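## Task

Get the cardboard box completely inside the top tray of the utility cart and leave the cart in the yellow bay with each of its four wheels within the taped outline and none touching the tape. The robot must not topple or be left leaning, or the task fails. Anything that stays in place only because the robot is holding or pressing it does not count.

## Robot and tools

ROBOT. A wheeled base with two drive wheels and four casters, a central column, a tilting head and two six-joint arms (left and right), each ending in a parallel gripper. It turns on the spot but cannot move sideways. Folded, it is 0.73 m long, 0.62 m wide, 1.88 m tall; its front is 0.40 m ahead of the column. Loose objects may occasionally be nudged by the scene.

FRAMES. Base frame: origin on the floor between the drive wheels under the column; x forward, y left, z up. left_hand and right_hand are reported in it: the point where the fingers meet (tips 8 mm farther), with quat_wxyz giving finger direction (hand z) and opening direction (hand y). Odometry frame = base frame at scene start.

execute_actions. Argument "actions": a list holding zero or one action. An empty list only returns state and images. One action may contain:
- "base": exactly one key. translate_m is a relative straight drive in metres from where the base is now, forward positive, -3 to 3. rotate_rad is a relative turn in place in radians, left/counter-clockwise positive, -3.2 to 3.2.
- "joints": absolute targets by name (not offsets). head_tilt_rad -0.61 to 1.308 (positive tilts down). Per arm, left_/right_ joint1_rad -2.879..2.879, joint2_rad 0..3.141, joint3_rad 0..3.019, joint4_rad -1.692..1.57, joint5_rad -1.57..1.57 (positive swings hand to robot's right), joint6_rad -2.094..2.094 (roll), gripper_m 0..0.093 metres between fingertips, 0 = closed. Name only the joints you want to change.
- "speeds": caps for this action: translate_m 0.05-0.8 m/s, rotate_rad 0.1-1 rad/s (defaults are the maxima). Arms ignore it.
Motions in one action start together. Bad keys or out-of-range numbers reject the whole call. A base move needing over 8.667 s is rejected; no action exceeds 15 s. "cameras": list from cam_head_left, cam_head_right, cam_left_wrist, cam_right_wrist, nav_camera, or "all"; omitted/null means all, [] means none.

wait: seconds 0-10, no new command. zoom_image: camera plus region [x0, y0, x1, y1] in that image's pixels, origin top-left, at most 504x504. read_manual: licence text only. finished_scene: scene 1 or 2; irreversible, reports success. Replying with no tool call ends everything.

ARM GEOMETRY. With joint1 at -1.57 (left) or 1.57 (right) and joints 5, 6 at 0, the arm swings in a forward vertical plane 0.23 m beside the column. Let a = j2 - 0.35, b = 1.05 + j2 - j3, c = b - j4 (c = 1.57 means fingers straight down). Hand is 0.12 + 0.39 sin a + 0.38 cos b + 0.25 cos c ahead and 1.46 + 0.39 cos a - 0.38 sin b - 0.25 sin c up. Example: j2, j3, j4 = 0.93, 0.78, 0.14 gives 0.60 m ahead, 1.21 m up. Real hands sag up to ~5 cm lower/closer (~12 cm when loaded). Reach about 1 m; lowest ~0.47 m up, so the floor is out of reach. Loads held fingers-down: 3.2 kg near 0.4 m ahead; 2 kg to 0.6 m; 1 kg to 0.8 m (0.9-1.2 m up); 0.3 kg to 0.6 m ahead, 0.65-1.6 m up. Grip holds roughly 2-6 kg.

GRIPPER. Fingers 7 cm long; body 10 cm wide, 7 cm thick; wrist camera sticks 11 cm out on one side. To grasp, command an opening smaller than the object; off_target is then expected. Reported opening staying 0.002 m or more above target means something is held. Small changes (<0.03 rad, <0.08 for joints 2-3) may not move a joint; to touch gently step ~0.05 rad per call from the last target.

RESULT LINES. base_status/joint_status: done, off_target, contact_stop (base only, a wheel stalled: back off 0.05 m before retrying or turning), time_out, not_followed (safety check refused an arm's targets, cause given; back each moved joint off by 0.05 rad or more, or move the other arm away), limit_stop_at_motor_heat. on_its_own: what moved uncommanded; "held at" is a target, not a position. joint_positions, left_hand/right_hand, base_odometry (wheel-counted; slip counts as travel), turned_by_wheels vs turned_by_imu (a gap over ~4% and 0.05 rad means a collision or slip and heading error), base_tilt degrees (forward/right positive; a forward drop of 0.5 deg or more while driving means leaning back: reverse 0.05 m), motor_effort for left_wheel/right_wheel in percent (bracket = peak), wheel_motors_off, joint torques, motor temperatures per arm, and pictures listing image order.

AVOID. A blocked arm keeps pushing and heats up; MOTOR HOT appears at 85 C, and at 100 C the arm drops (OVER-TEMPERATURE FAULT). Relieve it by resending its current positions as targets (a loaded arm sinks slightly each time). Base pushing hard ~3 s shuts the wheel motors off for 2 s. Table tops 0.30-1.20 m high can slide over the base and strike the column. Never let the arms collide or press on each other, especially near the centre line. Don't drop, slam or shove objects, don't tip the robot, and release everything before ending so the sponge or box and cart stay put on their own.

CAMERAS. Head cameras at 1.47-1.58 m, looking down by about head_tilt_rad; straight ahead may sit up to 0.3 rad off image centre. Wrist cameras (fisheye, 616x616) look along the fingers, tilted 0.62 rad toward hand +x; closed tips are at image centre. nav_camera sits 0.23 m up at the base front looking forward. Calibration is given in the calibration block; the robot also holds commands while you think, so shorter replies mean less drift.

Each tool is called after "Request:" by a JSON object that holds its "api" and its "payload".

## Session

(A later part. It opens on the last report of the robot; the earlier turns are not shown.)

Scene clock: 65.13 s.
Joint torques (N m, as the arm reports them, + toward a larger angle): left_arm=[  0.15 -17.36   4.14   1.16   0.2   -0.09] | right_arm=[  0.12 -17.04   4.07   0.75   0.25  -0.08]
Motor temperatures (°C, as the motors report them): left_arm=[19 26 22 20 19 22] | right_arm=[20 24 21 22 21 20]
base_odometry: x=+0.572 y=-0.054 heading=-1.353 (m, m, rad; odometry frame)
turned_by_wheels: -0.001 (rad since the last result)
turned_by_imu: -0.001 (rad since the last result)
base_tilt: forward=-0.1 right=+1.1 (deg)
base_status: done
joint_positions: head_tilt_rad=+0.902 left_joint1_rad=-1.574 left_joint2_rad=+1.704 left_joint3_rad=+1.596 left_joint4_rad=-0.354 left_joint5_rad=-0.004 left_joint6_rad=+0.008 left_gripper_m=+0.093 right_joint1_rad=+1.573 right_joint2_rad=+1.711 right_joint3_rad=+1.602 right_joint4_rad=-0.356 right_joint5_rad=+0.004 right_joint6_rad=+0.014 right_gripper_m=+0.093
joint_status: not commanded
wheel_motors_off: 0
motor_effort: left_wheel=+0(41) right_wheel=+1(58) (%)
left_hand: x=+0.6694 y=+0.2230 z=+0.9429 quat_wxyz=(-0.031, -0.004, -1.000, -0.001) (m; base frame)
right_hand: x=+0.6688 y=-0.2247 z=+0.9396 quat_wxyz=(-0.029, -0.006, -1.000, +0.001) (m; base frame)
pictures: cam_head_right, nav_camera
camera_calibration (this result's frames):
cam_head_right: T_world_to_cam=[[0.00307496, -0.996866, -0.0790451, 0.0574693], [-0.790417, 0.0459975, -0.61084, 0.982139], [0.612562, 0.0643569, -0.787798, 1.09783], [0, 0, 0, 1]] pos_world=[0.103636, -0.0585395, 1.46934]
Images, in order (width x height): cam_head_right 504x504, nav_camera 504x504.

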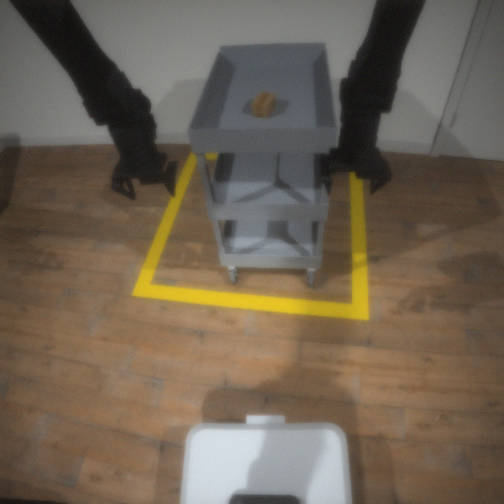

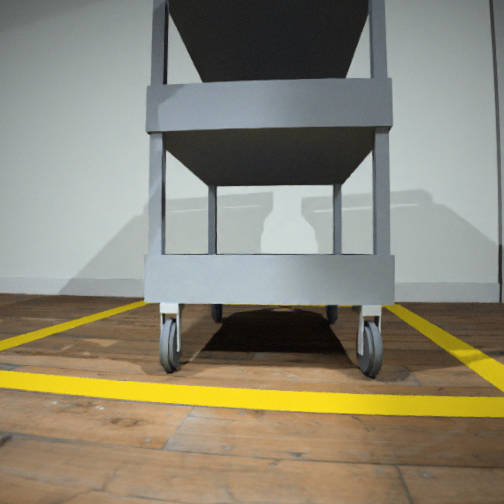

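Request:
{"api": "execute_actions", "payload": {"actions": [{"base":{"translate_m":0.82},"speeds":{"translate_m":0.2}}], "cameras": []}}

Request:
{"api": "execute_actions", "payload": {"actions": [{"base":{"translate_m":-0.7}}], "cameras": ["cam_head_right","nav_camera"]}}

Scene clock: 73.77 s.
Joint torques (N m, as the arm reports them, + toward a larger angle): left_arm=[ -0.11 -17.15   4.09   1.02   0.16  -0.1 ] | right_arm=[  0.29 -16.75   4.36   0.61   0.21  -0.07]
Motor temperatures (°C, as the motors report them): left_arm=[19 26 22 20 19 22] | right_arm=[20 24 21 22 21 20]
base_odometry: x=+0.749 y=-0.854 heading=-1.353 (m, m, rad; odometry frame)
turned_by_wheels: +0.000 (rad since the last result)
turned_by_imu: +0.004 (rad since the last result)
base_tilt: forward=+0.0 right=+0.9 (deg)
base_status: done
joint_positions: head_tilt_rad=+0.902 left_joint1_rad=-1.573 left_joint2_rad=+1.706 left_joint3_rad=+1.594 left_joint4_rad=-0.354 left_joint5_rad=-0.003 left_joint6_rad=+0.008 left_gripper_m=+0.093 right_joint1_rad=+1.572 right_joint2_rad=+1.713 right_joint3_rad=+1.600 right_joint4_rad=-0.356 right_joint5_rad=+0.005 right_joint6_rad=+0.013 right_gripper_m=+0.093
joint_status: not commanded
wheel_motors_off: 0
motor_effort: left_wheel=+0(45) right_wheel=+0(56) (%)
left_hand: x=+0.6670 y=+0.2234 z=+0.9412 quat_wxyz=(-0.029, -0.004, -1.000, -0.001) (m; base frame)
right_hand: x=+0.6667 y=-0.2251 z=+0.9384 quat_wxyz=(-0.028, -0.006, -1.000, +0.001) (m; base frame)
pictures: none
No camera images: the call's "cameras" was empty. Leave "cameras" out to get every camera's image.

Scene clock: 76.67 s.
Joint torques (N m, as the arm reports them, + toward a larger angle): left_arm=[  0.16 -17.98   4.14   1.11   0.16  -0.08] | right_arm=[  0.2  -16.93   4.28   0.7    0.23  -0.06]
Motor temperatures (°C, as the motors report them): left_arm=[19 26 22 20 19 22] | right_arm=[20 24 21 22 21 20]
base_odometry: x=+0.598 y=-0.171 heading=-1.353 (m, m, rad; odometry frame)
turned_by_wheels: +0.000 (rad since the last result)
turned_by_imu: +0.000 (rad since the last result)
base_tilt: forward=-0.1 right=+0.8 (deg)
base_status: done
joint_positions: head_tilt_rad=+0.902 left_joint1_rad=-1.573 left_joint2_rad=+1.707 left_joint3_rad=+1.592 left_joint4_rad=-0.354 left_joint5_rad=-0.003 left_joint6_rad=+0.008 left_gripper_m=+0.093 right_joint1_rad=+1.572 right_joint2_rad=+1.715 right_joint3_rad=+1.600 right_joint4_rad=-0.356 right_joint5_rad=+0.005 right_joint6_rad=+0.013 right_gripper_m=+0.093
joint_status: not commanded
wheel_motors_off: 0
motor_effort: left_wheel=+1(41) right_wheel=-1(33) (%)
left_hand: x=+0.6659 y=+0.2234 z=+0.9406 quat_wxyz=(-0.028, -0.004, -1.000, -0.001) (m; base frame)
right_hand: x=+0.6659 y=-0.2251 z=+0.9376 quat_wxyz=(-0.027, -0.006, -1.000, +0.001) (m; base frame)
pictures: cam_head_right, nav_camera
camera_calibration (this result's frames):
cam_head_right: T_world_to_cam=[[0.00305147, -0.996866, -0.079046, 0.0574718], [-0.790598, 0.0459975, -0.610605, 0.981787], [0.612328, 0.0643569, -0.78798, 1.09812], [0, 0, 0, 1]] pos_world=[0.103615, -0.0585395, 1.46932]
Images, in order (width x height): cam_head_right 504x504, nav_camera 504x504.

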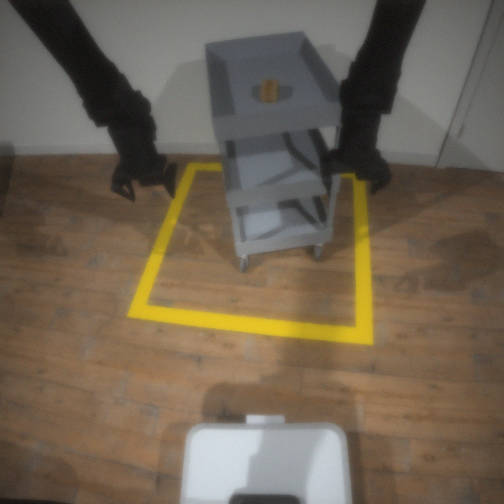

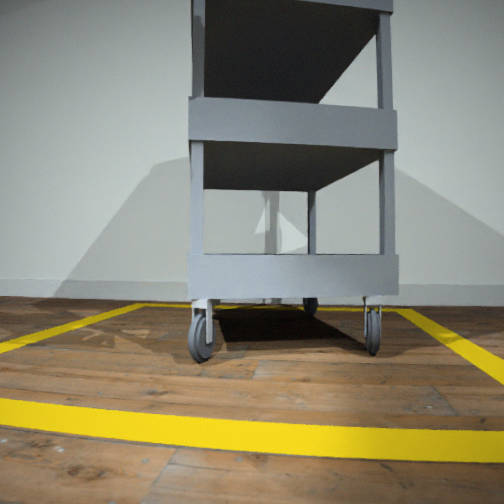

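Request:
{"api": "zoom_image", "payload": {"camera": "nav_camera", "region": [180,280,420,340]}}

Region (180, 280, 420, 340) of nav_camera's 504x504 image, scaled by 2.100, with more detail than that image has; it fills the top 126 rows of this view, and the rest is white.

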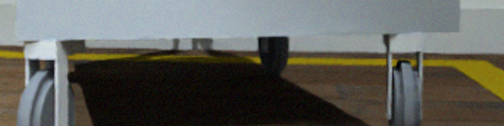

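Request:
{"api": "finished_scene", "payload": {"scene": 2}}

The scene is finished: the task was done.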